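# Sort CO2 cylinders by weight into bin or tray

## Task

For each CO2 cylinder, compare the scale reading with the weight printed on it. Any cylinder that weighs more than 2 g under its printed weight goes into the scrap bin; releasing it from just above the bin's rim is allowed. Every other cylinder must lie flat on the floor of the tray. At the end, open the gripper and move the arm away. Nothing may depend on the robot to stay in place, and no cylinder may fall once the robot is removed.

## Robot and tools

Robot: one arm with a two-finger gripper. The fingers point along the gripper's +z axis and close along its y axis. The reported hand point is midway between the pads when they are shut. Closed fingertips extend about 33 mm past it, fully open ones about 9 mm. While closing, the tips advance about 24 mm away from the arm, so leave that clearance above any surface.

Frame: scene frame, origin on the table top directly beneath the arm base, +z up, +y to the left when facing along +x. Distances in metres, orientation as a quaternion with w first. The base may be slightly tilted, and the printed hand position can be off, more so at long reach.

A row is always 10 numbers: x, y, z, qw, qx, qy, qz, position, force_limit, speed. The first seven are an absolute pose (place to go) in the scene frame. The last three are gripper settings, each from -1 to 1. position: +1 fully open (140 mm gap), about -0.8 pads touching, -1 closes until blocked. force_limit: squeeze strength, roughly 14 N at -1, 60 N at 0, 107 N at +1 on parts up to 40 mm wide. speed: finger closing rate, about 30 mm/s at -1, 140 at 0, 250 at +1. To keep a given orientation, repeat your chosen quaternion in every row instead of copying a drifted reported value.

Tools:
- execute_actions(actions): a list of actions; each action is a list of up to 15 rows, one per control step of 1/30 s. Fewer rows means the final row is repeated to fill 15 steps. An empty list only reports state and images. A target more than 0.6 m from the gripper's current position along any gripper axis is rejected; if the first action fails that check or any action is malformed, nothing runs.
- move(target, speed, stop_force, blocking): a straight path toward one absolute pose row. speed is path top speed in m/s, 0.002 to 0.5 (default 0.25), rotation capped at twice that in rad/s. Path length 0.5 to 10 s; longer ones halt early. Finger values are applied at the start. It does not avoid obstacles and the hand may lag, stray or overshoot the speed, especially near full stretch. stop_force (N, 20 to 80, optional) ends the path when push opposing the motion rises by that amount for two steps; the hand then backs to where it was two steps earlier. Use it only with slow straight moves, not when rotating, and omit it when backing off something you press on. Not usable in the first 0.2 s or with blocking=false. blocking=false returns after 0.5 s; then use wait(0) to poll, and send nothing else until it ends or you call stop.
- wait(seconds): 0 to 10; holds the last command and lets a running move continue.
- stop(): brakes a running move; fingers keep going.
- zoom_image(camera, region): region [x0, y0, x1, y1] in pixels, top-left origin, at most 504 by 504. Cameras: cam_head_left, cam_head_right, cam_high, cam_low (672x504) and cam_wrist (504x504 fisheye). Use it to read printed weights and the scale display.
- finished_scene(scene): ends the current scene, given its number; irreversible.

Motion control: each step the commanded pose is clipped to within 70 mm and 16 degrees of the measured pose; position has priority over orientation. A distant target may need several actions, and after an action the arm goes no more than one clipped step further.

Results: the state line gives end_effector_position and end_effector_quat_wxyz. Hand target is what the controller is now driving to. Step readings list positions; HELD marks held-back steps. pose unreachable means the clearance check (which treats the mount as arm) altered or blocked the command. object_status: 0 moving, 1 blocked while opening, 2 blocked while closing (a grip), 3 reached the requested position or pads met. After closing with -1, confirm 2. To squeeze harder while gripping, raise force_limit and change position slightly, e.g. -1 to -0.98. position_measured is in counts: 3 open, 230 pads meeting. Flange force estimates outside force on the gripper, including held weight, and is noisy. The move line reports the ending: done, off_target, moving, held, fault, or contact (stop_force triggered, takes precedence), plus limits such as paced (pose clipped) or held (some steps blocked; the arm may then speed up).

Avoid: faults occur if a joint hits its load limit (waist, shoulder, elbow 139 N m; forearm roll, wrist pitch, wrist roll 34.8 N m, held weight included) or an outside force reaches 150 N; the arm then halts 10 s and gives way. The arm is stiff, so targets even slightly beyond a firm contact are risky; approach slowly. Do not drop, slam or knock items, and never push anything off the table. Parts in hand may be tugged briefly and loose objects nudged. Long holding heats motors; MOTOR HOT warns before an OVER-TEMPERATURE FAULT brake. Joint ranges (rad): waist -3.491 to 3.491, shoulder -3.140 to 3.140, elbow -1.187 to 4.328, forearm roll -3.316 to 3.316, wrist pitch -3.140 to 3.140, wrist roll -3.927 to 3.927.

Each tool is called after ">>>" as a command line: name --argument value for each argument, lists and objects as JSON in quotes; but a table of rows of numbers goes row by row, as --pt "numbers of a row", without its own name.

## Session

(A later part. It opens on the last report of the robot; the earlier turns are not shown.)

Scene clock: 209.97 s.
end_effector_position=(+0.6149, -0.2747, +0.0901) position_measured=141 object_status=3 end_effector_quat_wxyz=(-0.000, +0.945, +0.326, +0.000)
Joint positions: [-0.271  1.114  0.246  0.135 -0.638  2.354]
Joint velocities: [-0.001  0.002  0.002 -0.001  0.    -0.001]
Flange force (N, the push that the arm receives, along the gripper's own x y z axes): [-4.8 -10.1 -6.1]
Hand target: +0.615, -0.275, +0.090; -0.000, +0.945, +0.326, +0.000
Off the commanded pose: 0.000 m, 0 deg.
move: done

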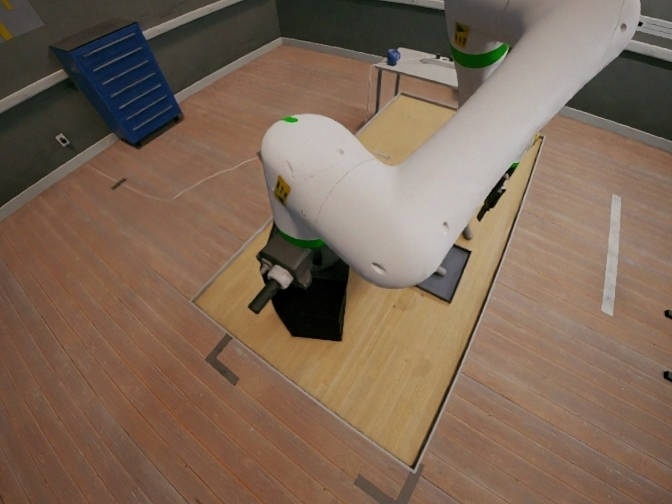

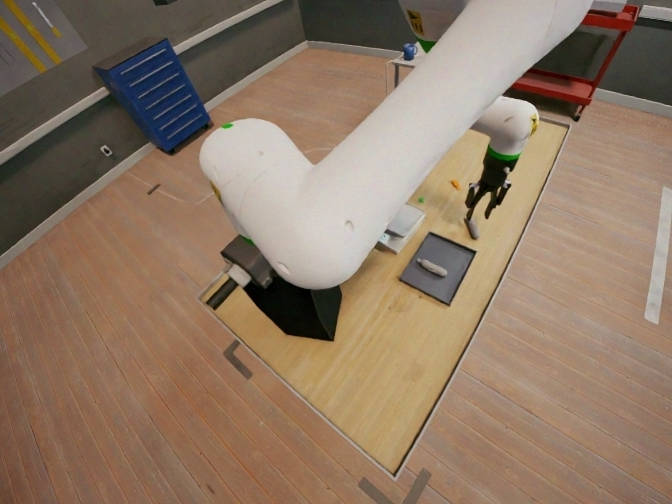

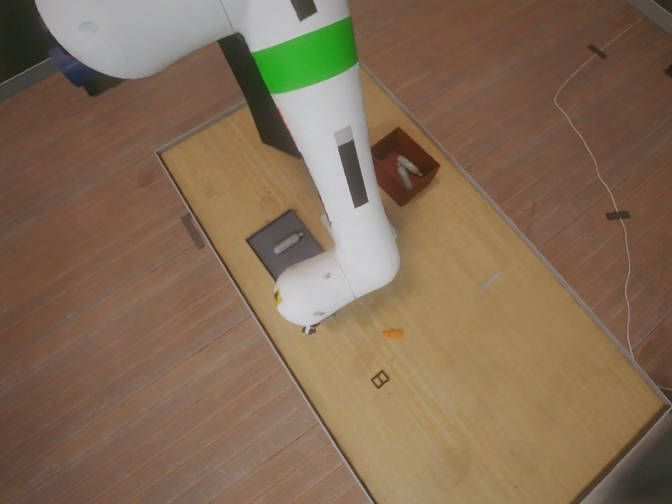

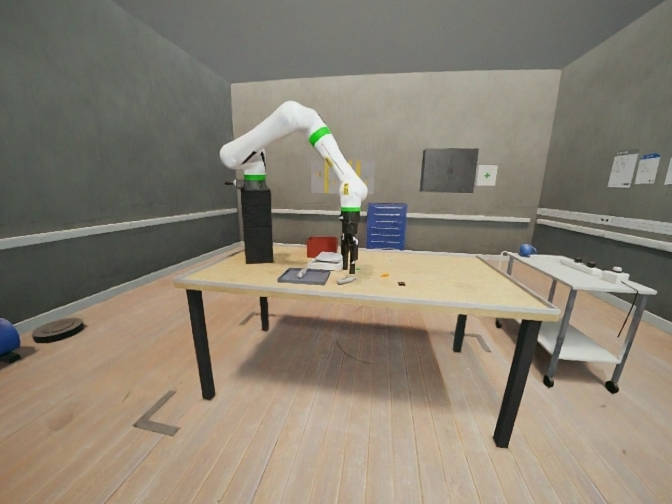

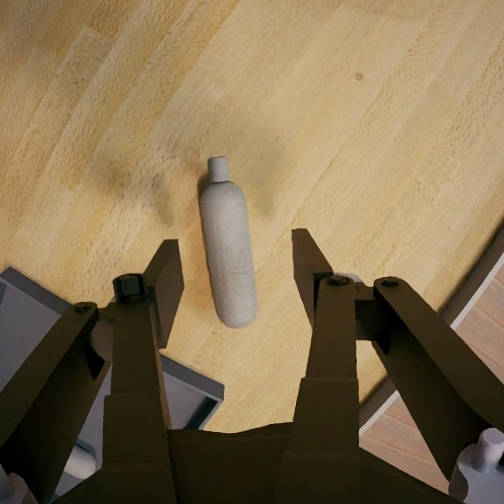

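>>> move --target '[0.608,-0.277,0.048,0,0.927,0.375,0,-0.1,-0.3,-0.3]' --speed 0.06

>>> move --target '[0.608,-0.277,0.048,0,0.927,0.375,0,-1,-0.3,-0.3]'

>>> move --target '[0.65,0.03,0.3,0,1,0,0,-1,-0.3,-0.3]' --speed 0.3

>>> move --target '[0.63,-0.13,0.6,0.985,0.17,0,0,-1,-0.3,-0.3]' --speed 0.4

>>> zoom_image --camera "cam_high" --region '[300,120,480,290]'

Scene clock: 225.20 s.
end_effector_position=(+0.6079, -0.2770, +0.0481) position_measured=141 object_status=3 end_effector_quat_wxyz=(+0.000, +0.927, +0.375, -0.000)
Joint positions: [-0.282  1.191  0.274  0.145 -0.589  2.458]
Joint velocities: [-0.     0.001  0.001 -0.     0.001  0.002]
Flange force (N, the push that the arm receives, along the gripper's own x y z axes): [-0.1 -4.2 -4.7]
Hand target: +0.608, -0.277, +0.048; +0.000, +0.927, +0.375, -0.000
Off the commanded pose: 0.000 m, 0 deg.
move: done

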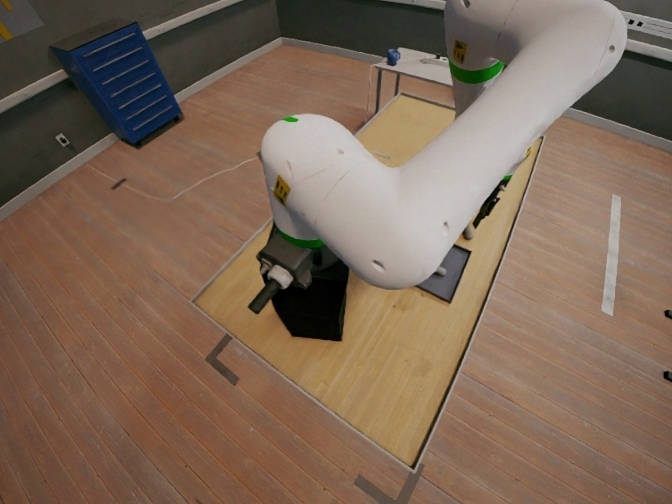

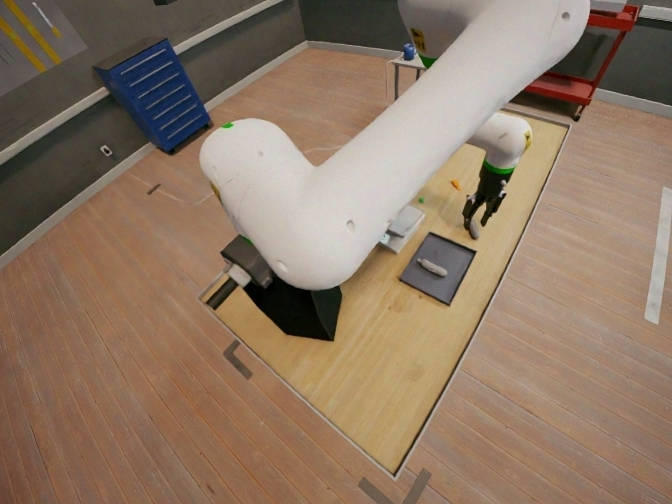

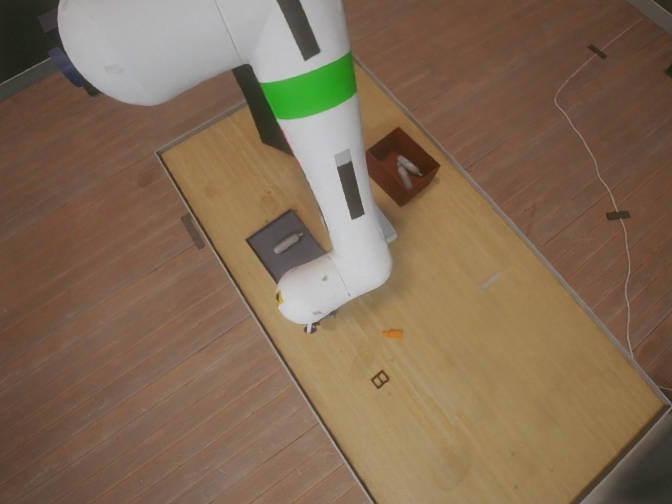

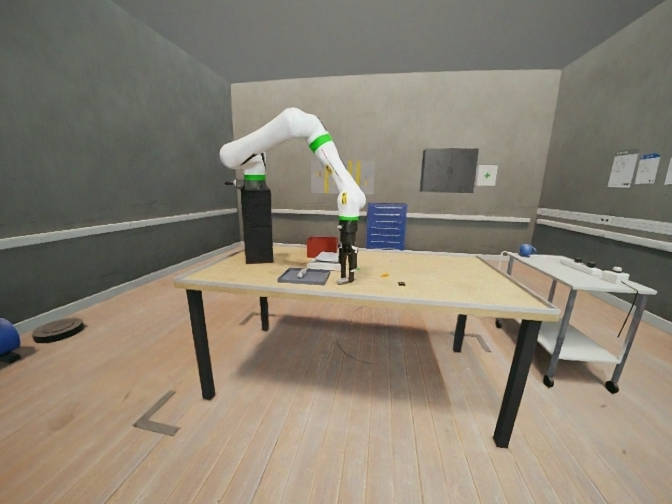

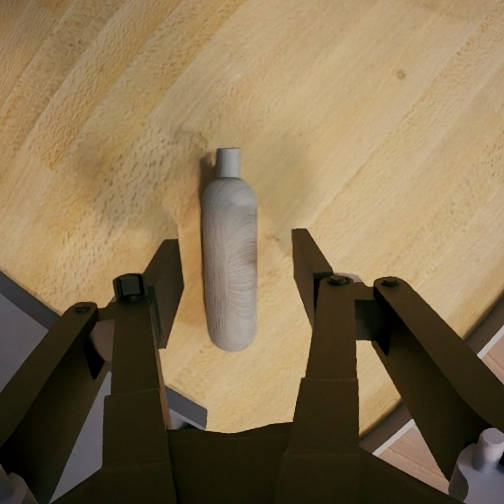

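Scene clock: 225.90 s.
end_effector_position=(+0.6080, -0.2770, +0.0480) position_measured=192 object_status=2 end_effector_quat_wxyz=(+0.000, +0.927, +0.375, +0.000)
Joint positions: [-0.282  1.191  0.275  0.145 -0.589  2.458]
Joint velocities: [-0.     0.     0.    -0.001  0.    -0.001]
Flange force (N, the push that the arm receives, along the gripper's own x y z axes): [-3.9 -11.4 -25.8]
Hand target: +0.608, -0.277, +0.048; +0.000, +0.927, +0.375, +0.000
Off the commanded pose: 0.000 m, 0 deg.
move: done

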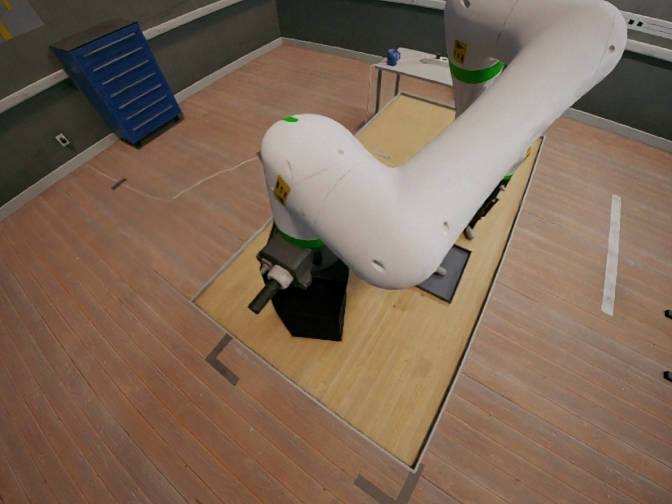

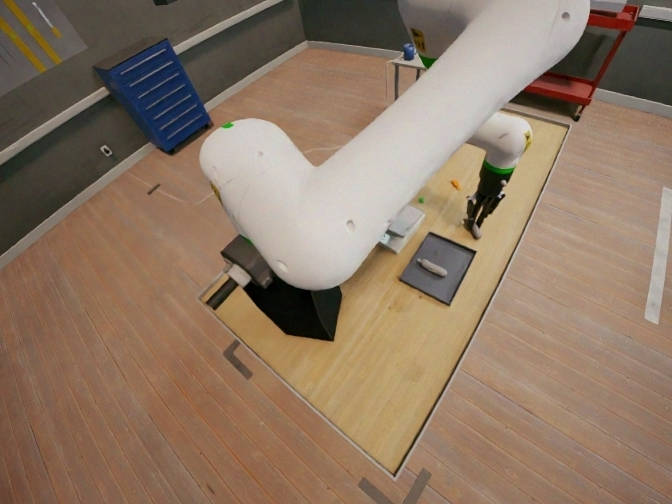

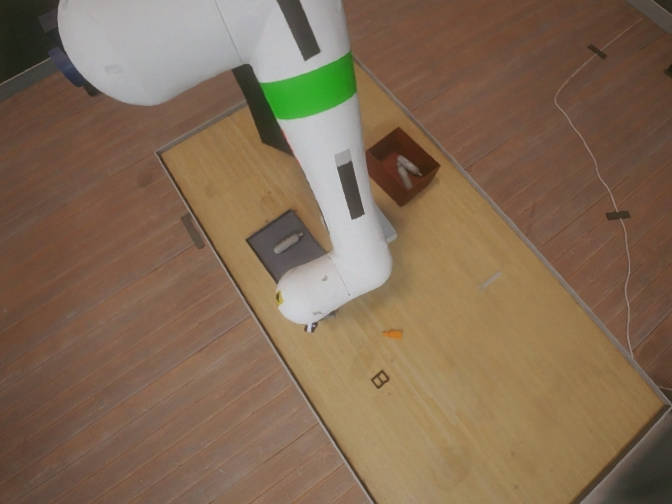

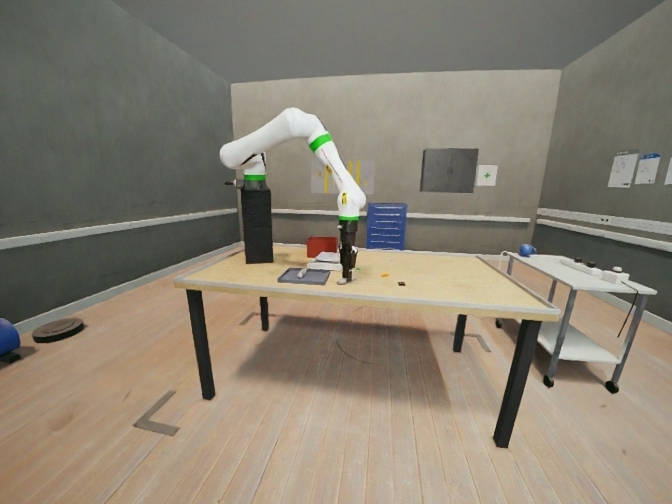

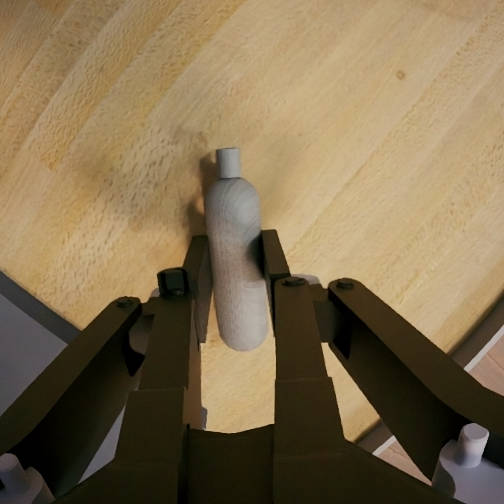

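Scene clock: 227.73 s.
end_effector_position=(+0.6502, +0.0290, +0.2999) position_measured=192 object_status=2 end_effector_quat_wxyz=(+0.001, +1.000, +0.000, -0.000)
Joint positions: [ 0.234  0.753  0.084  0.137 -0.885  1.205]
Joint velocities: [ 0.001  0.001  0.001  0.001  0.    -0.004]
Flange force (N, the push that the arm receives, along the gripper's own x y z axes): [-5.7 -0.8 -3.0]
Hand target: +0.650, +0.029, +0.300; +0.001, +1.000, +0.000, -0.000
Off the commanded pose: 0.001 m, 0 deg.
move: done

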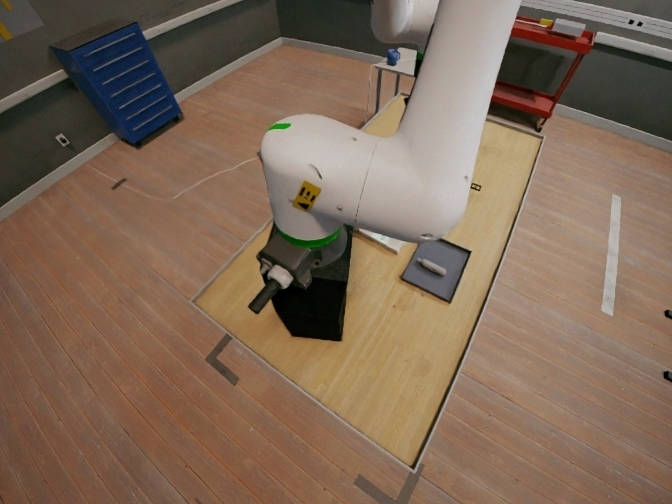

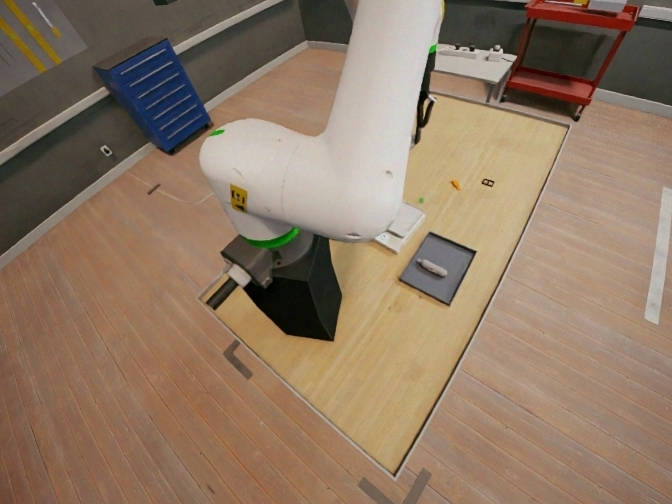

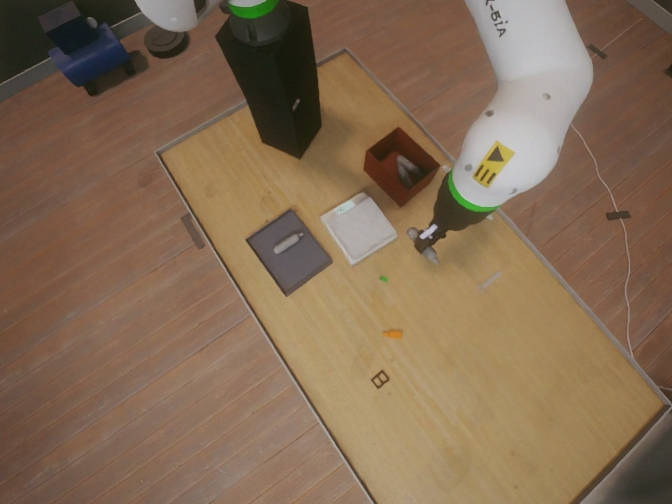

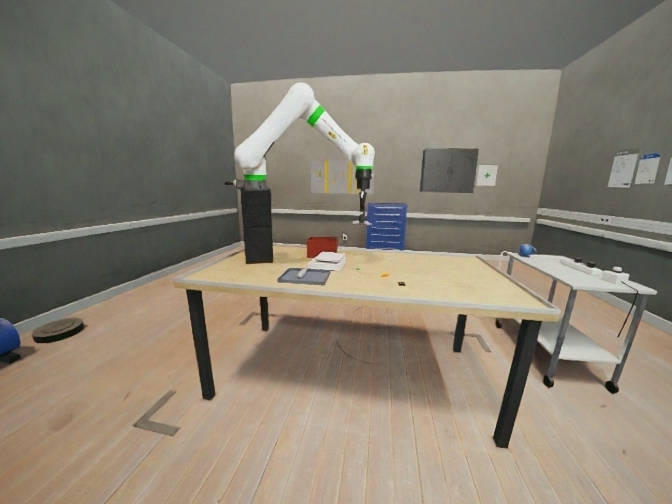

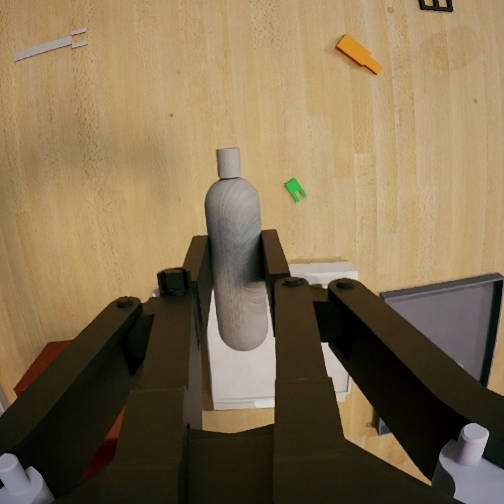

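Scene clock: 231.90 s.
end_effector_position=(+0.6316, -0.1298, +0.6003) position_measured=192 object_status=2 end_effector_quat_wxyz=(+0.985, +0.170, -0.001, -0.003)
Joint positions: [-0.252  1.488  0.282  2.514 -2.7    0.782]
Joint velocities: [-0.005  0.002  0.006  0.014  0.002  0.009]
Flange force (N, the push that the arm receives, along the gripper's own x y z axes): no reading
Hand target: +0.632, -0.130, +0.600; +0.985, +0.170, -0.001, -0.003
Off the commanded pose: 0.002 m, 0 deg.
move: done

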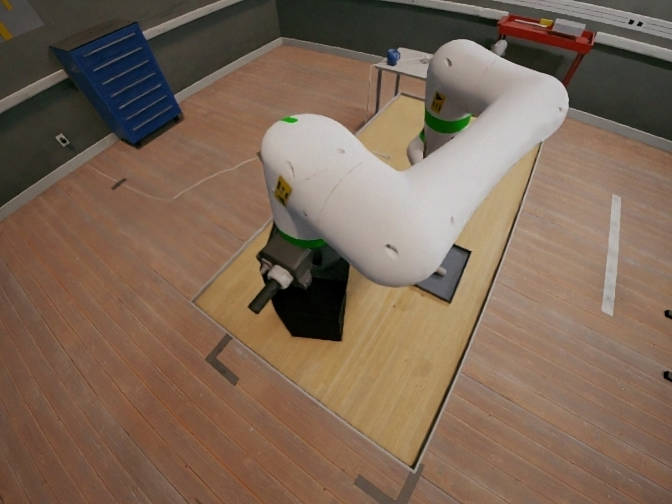

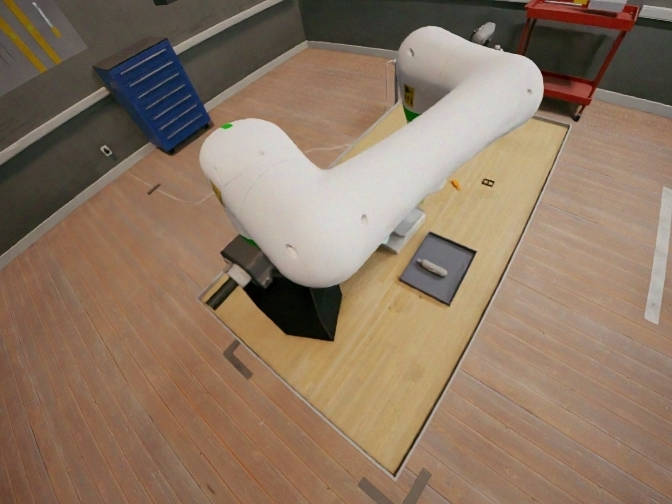

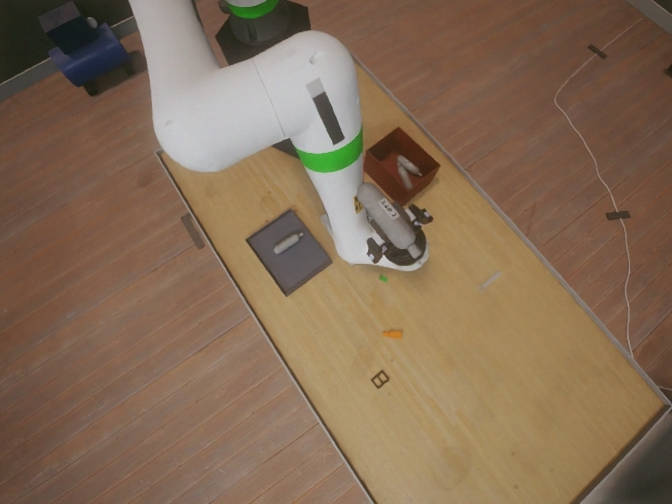

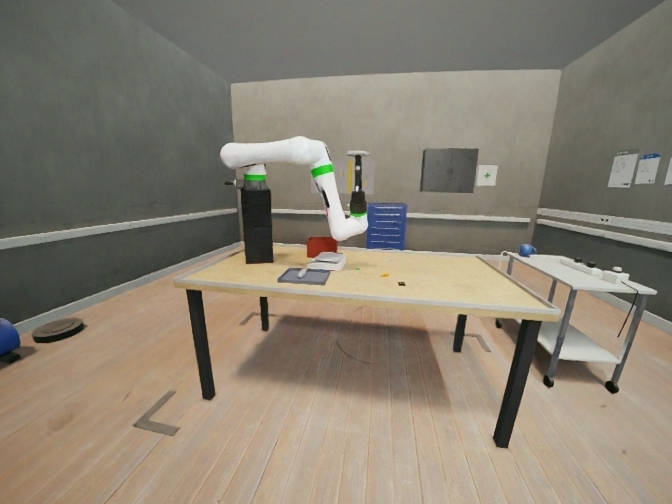

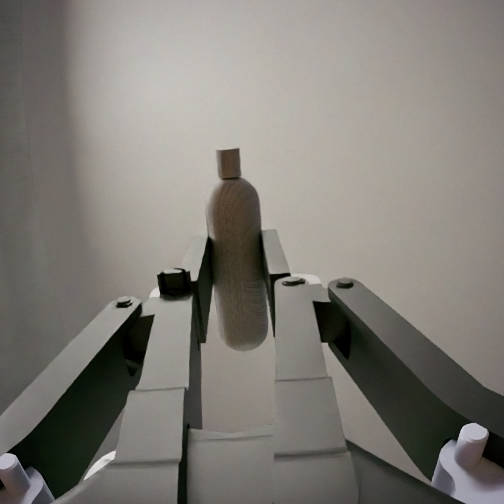

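Region (300, 120, 480, 290) of cam_high's 672x504 image, scaled by 2.800, with more detail than that image has.

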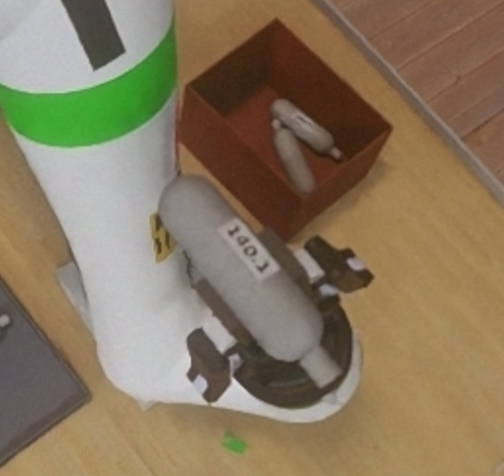

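140.1

>>> move --target '[0.62,0,0.32,0,1,0,0,-1,-0.3,-0.3]' --speed 0.4

>>> move --target '[0.48,-0.015,0.14,0,1,0,0,-1,-0.3,-0.3]' --speed 0.2

>>> move --target '[0.48,-0.015,0.108,0,1,0,0,-1,-0.3,-0.3]' --speed 0.02

>>> move --target '[0.48,-0.015,0.112,0,1,0,0,-0.2,-0.3,-0.3]' --speed 0.02

>>> wait --seconds 1.5

>>> zoom_image --camera "cam_wrist" --region '[120,300,400,504]'

Scene clock: 240.67 s.
end_effector_position=(+0.6184, -0.0001, +0.3198) position_measured=192 object_status=2 end_effector_quat_wxyz=(+0.000, +1.000, +0.003, -0.001)
Joint positions: [ 0.205  0.655 -0.03   0.136 -0.868  1.239]
Joint velocities: [-0.002  0.     0.003 -0.004 -0.003  0.004]
Flange force (N, the push that the arm receives, along the gripper's own x y z axes): [-10.3 -2.0 -3.4]
Hand target: +0.618, -0.000, +0.320; +0.000, +1.000, +0.003, -0.001
Off the commanded pose: 0.002 m, 0 deg.
move: done

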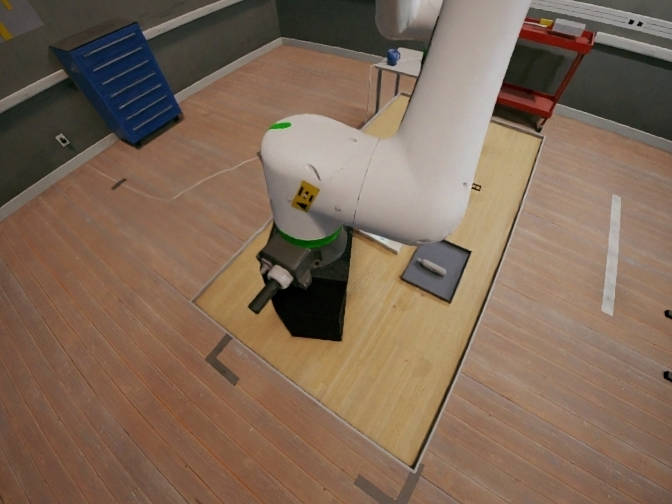

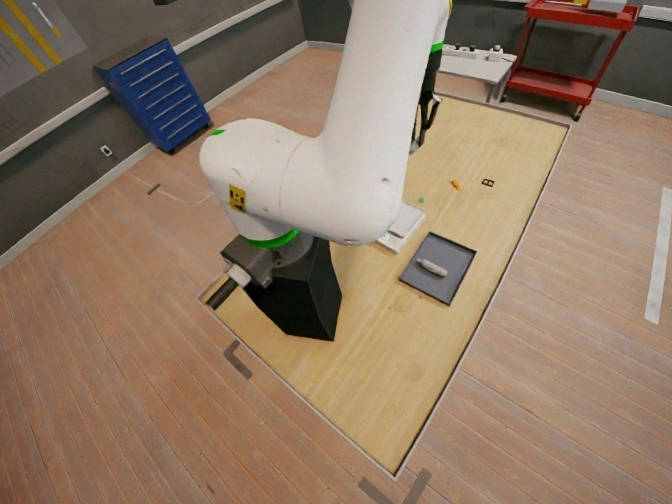

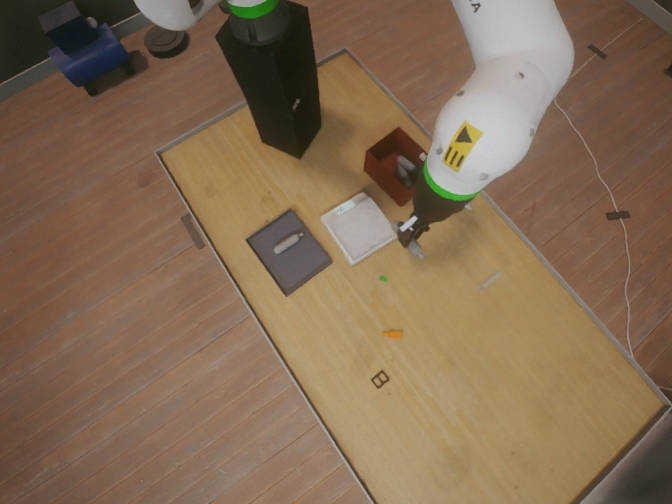

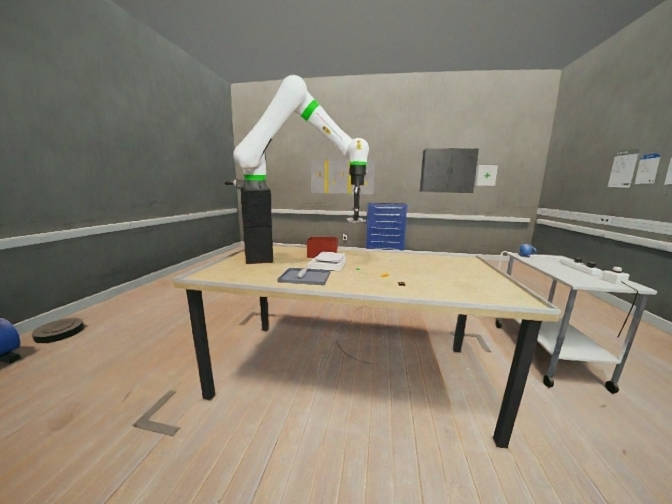

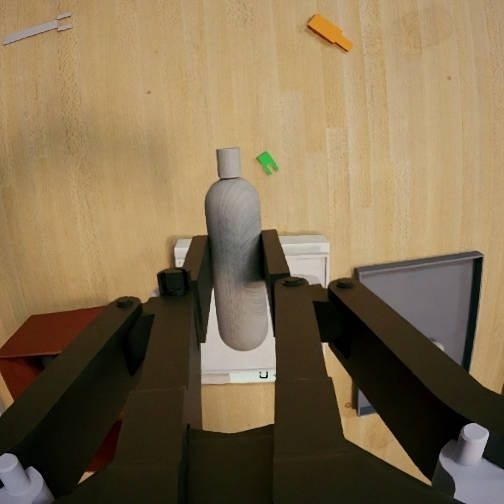

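Scene clock: 242.27 s.
end_effector_position=(+0.4795, -0.0156, +0.1405) position_measured=192 object_status=2 end_effector_quat_wxyz=(+0.000, +1.000, -0.000, -0.000)
Joint positions: [ 0.187  0.808 -0.487  0.396 -0.271  0.956]
Joint velocities: [-0.002 -0.005 -0.024  0.067  0.021 -0.065]
Flange force (N, the push that the arm receives, along the gripper's own x y z axes): [-0.1 0.8 -3.4]
Hand target: +0.480, -0.016, +0.141; +0.000, +1.000, -0.000, +0.000
Off the commanded pose: 0.001 m, 0 deg.
move: done

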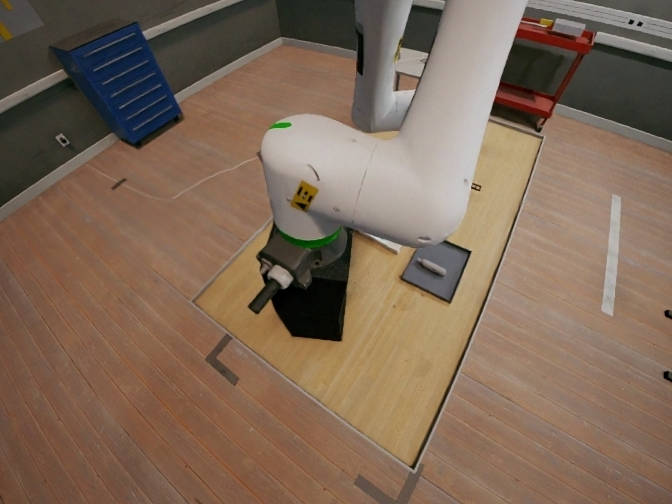

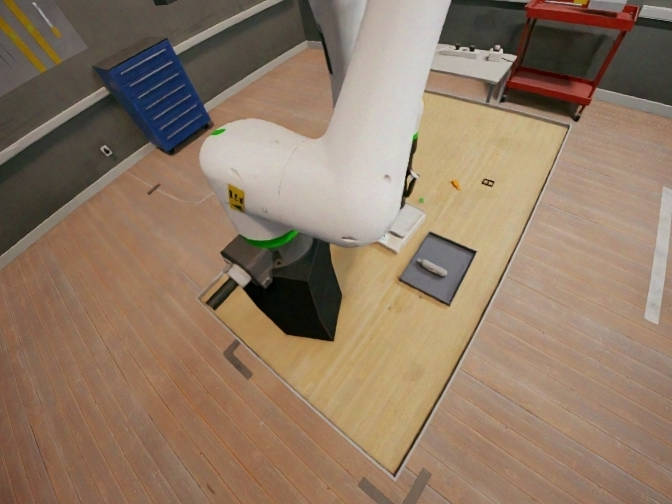

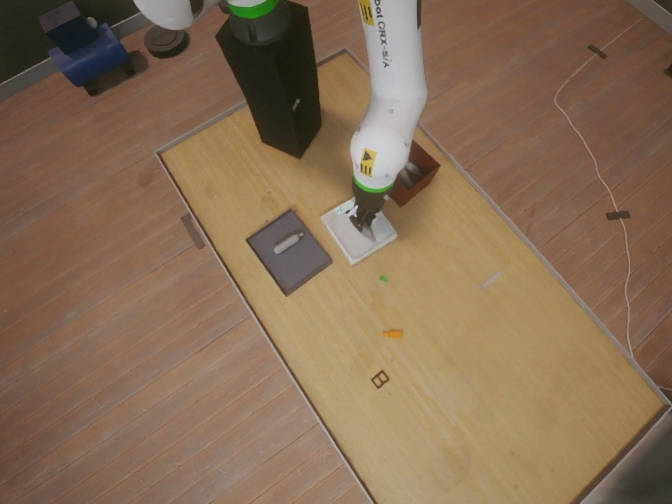

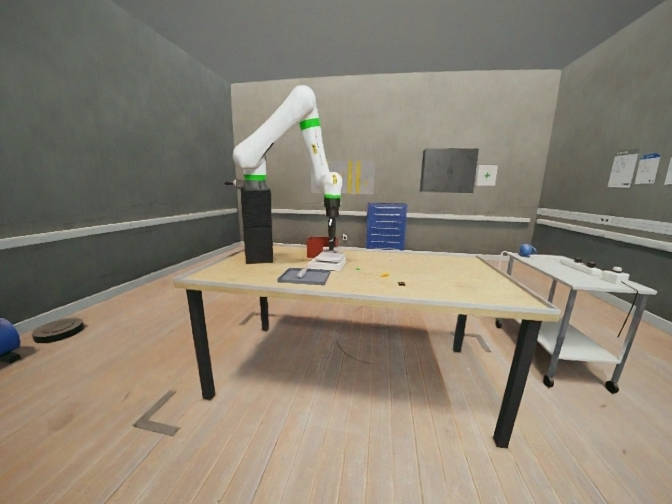

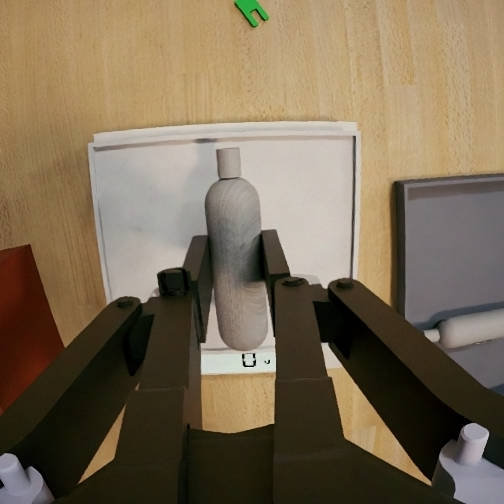

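Scene clock: 244.13 s.
end_effector_position=(+0.4802, -0.0150, +0.1082) position_measured=192 object_status=2 end_effector_quat_wxyz=(-0.000, +1.000, +0.000, -0.000)
Joint positions: [ 0.158  0.883 -0.497  0.565 -0.191  0.811]
Joint velocities: [-0.008  0.001 -0.018  0.068  0.015 -0.06 ]
Flange force (N, the push that the arm receives, along the gripper's own x y z axes): no reading
Hand target: +0.480, -0.015, +0.108; -0.000, +1.000, -0.000, -0.000
Off the commanded pose: 0.000 m, 0 deg.
move: done

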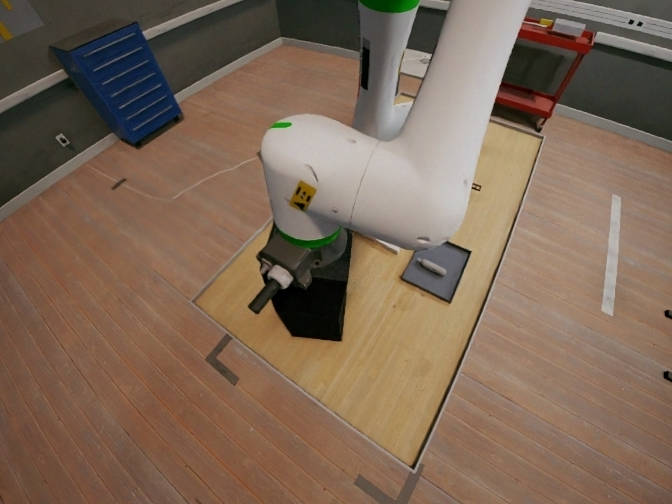

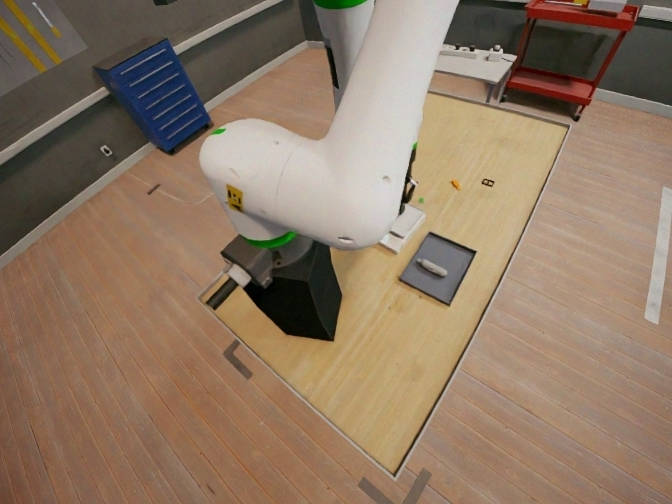

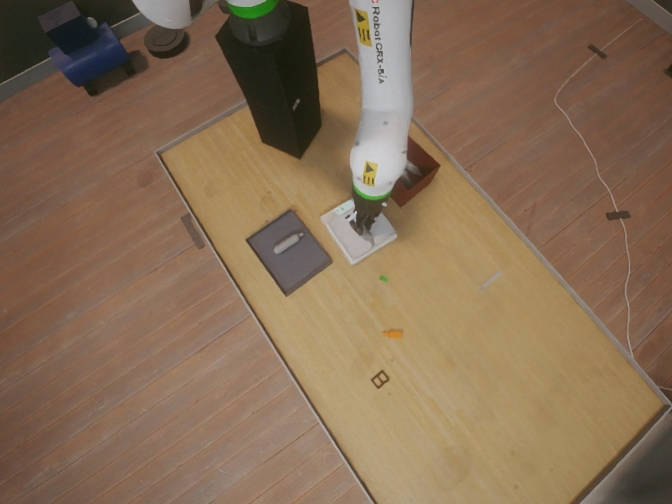

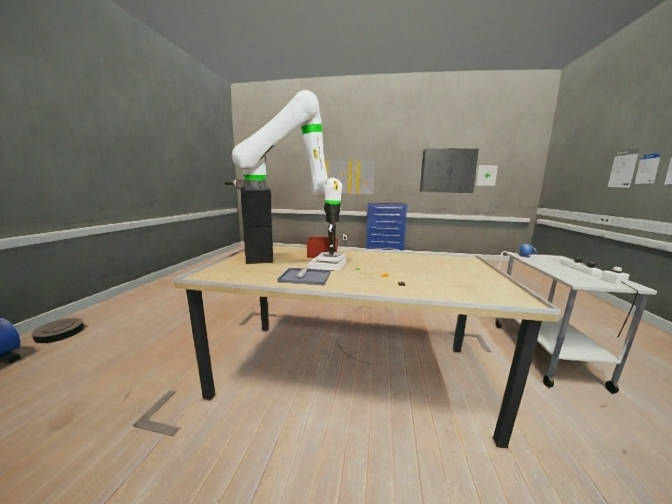

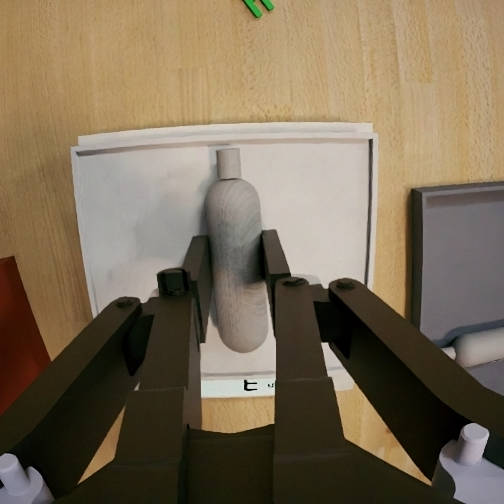

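Scene clock: 244.83 s.
end_effector_position=(+0.4799, -0.0150, +0.1120) position_measured=154 object_status=3 end_effector_quat_wxyz=(+0.000, +1.000, +0.000, +0.000)
Joint positions: [ 0.163  0.874 -0.497  0.544 -0.199  0.828]
Joint velocities: [ 0.002 -0.     0.005 -0.017 -0.005  0.016]
Flange force (N, the push that the arm receives, along the gripper's own x y z axes): no reading
Hand target: +0.480, -0.015, +0.112; +0.000, +1.000, -0.000, +0.000
Off the commanded pose: 0.000 m, 0 deg.
move: done

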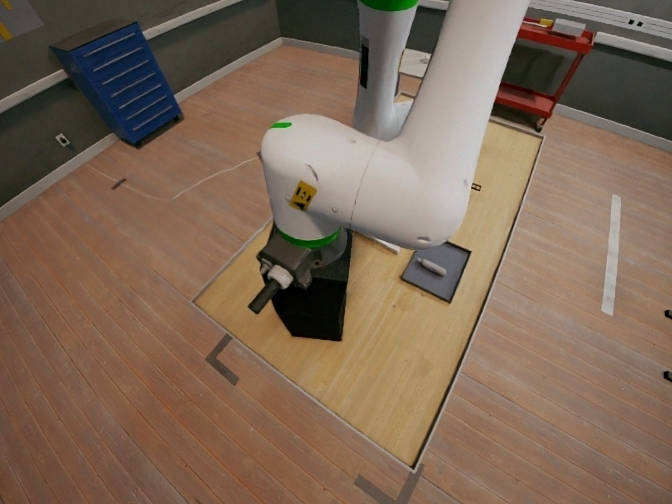

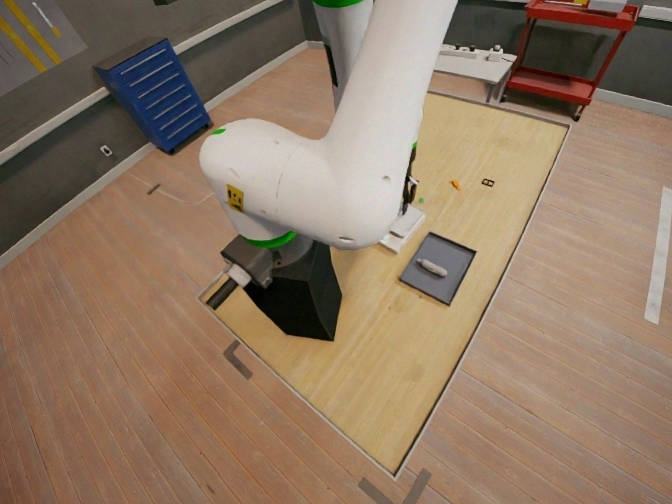

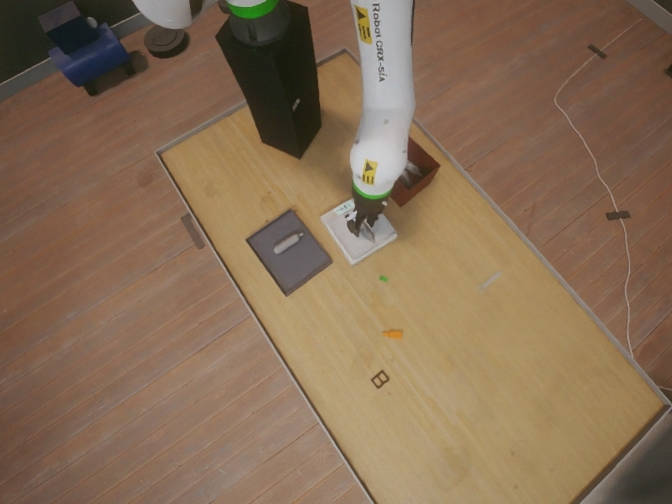

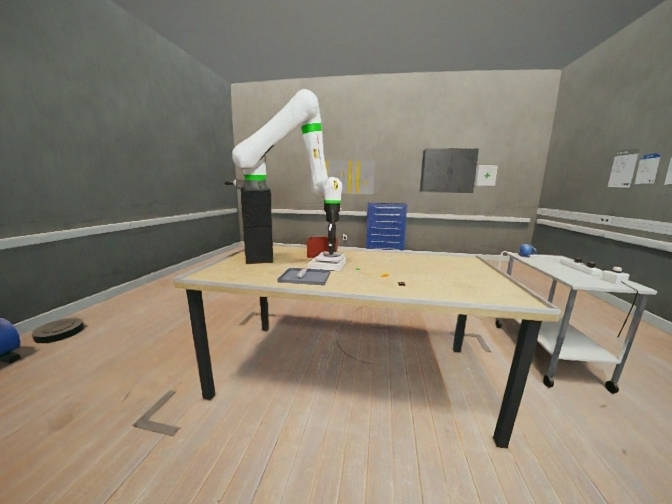

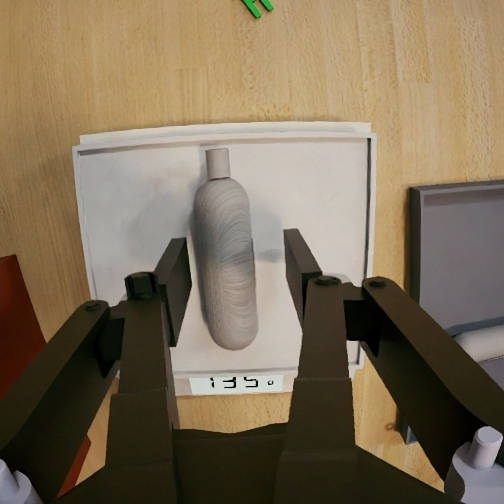

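Scene clock: 246.33 s.
end_effector_position=(+0.4800, -0.0150, +0.1120) position_measured=154 object_status=3 end_effector_quat_wxyz=(+0.000, +1.000, -0.000, +0.000)
Joint positions: [ 0.163  0.874 -0.497  0.543 -0.199  0.829]
Joint velocities: [-0.     0.     0.     0.     0.001  0.   ]
Flange force (N, the push that the arm receives, along the gripper's own x y z axes): no reading
Hand target: +0.480, -0.015, +0.112; +0.000, +1.000, -0.000, +0.000
Off the commanded pose: 0.000 m, 0 deg.
wait: 1.50 s; at rest by 0.17 s

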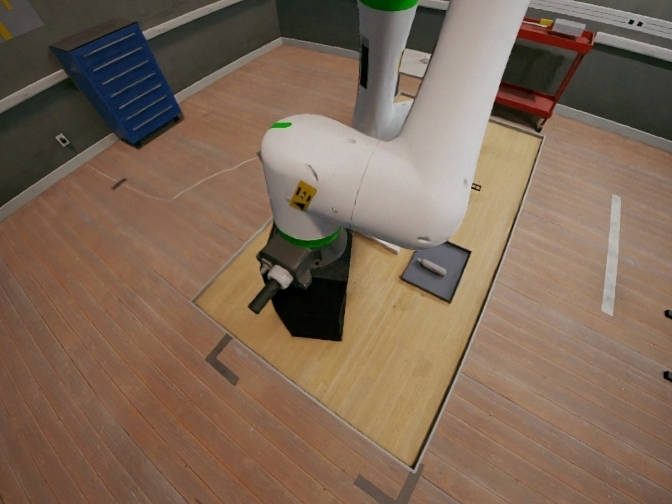

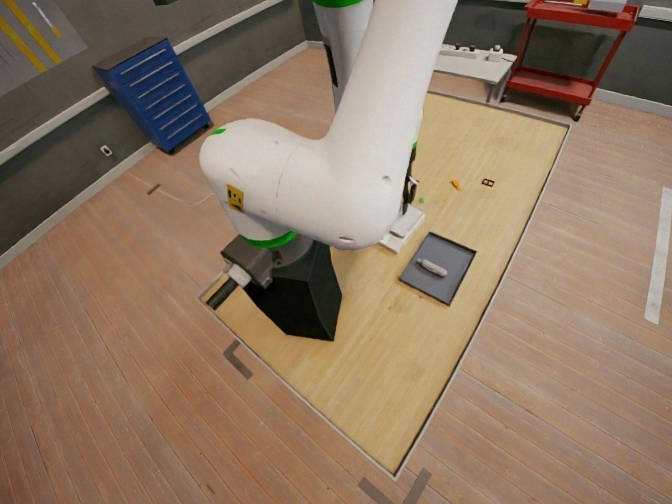

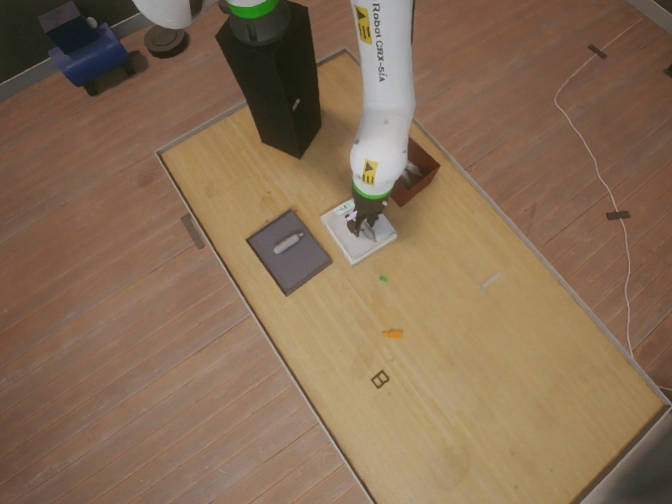

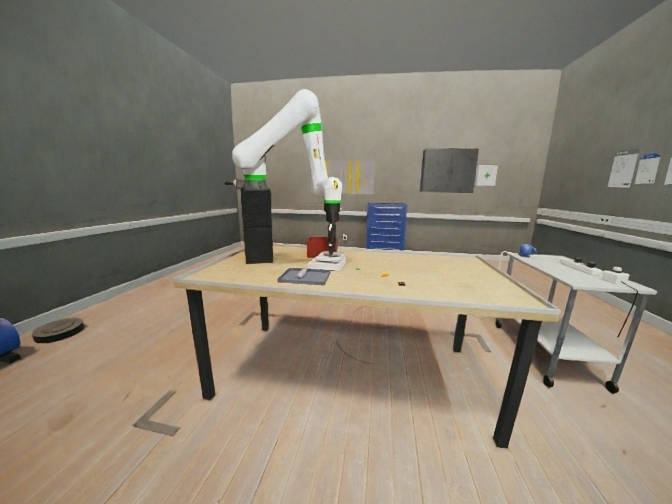

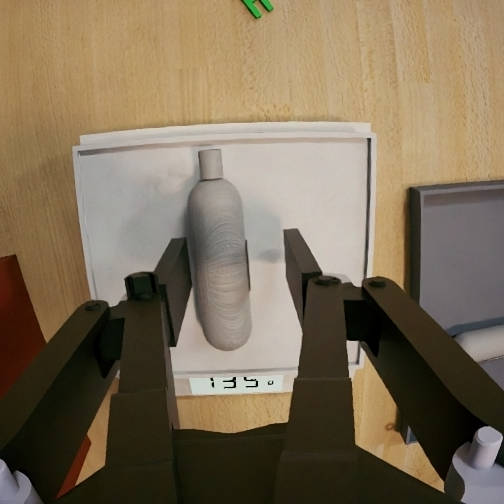

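Region (120, 300, 400, 504) of cam_wrist's 504x504 image, scaled by 1.800, with more detail than that image has; it fills the top 367 rows of this view, and the rest is white.

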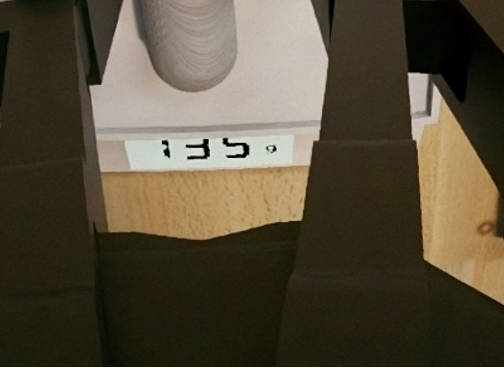

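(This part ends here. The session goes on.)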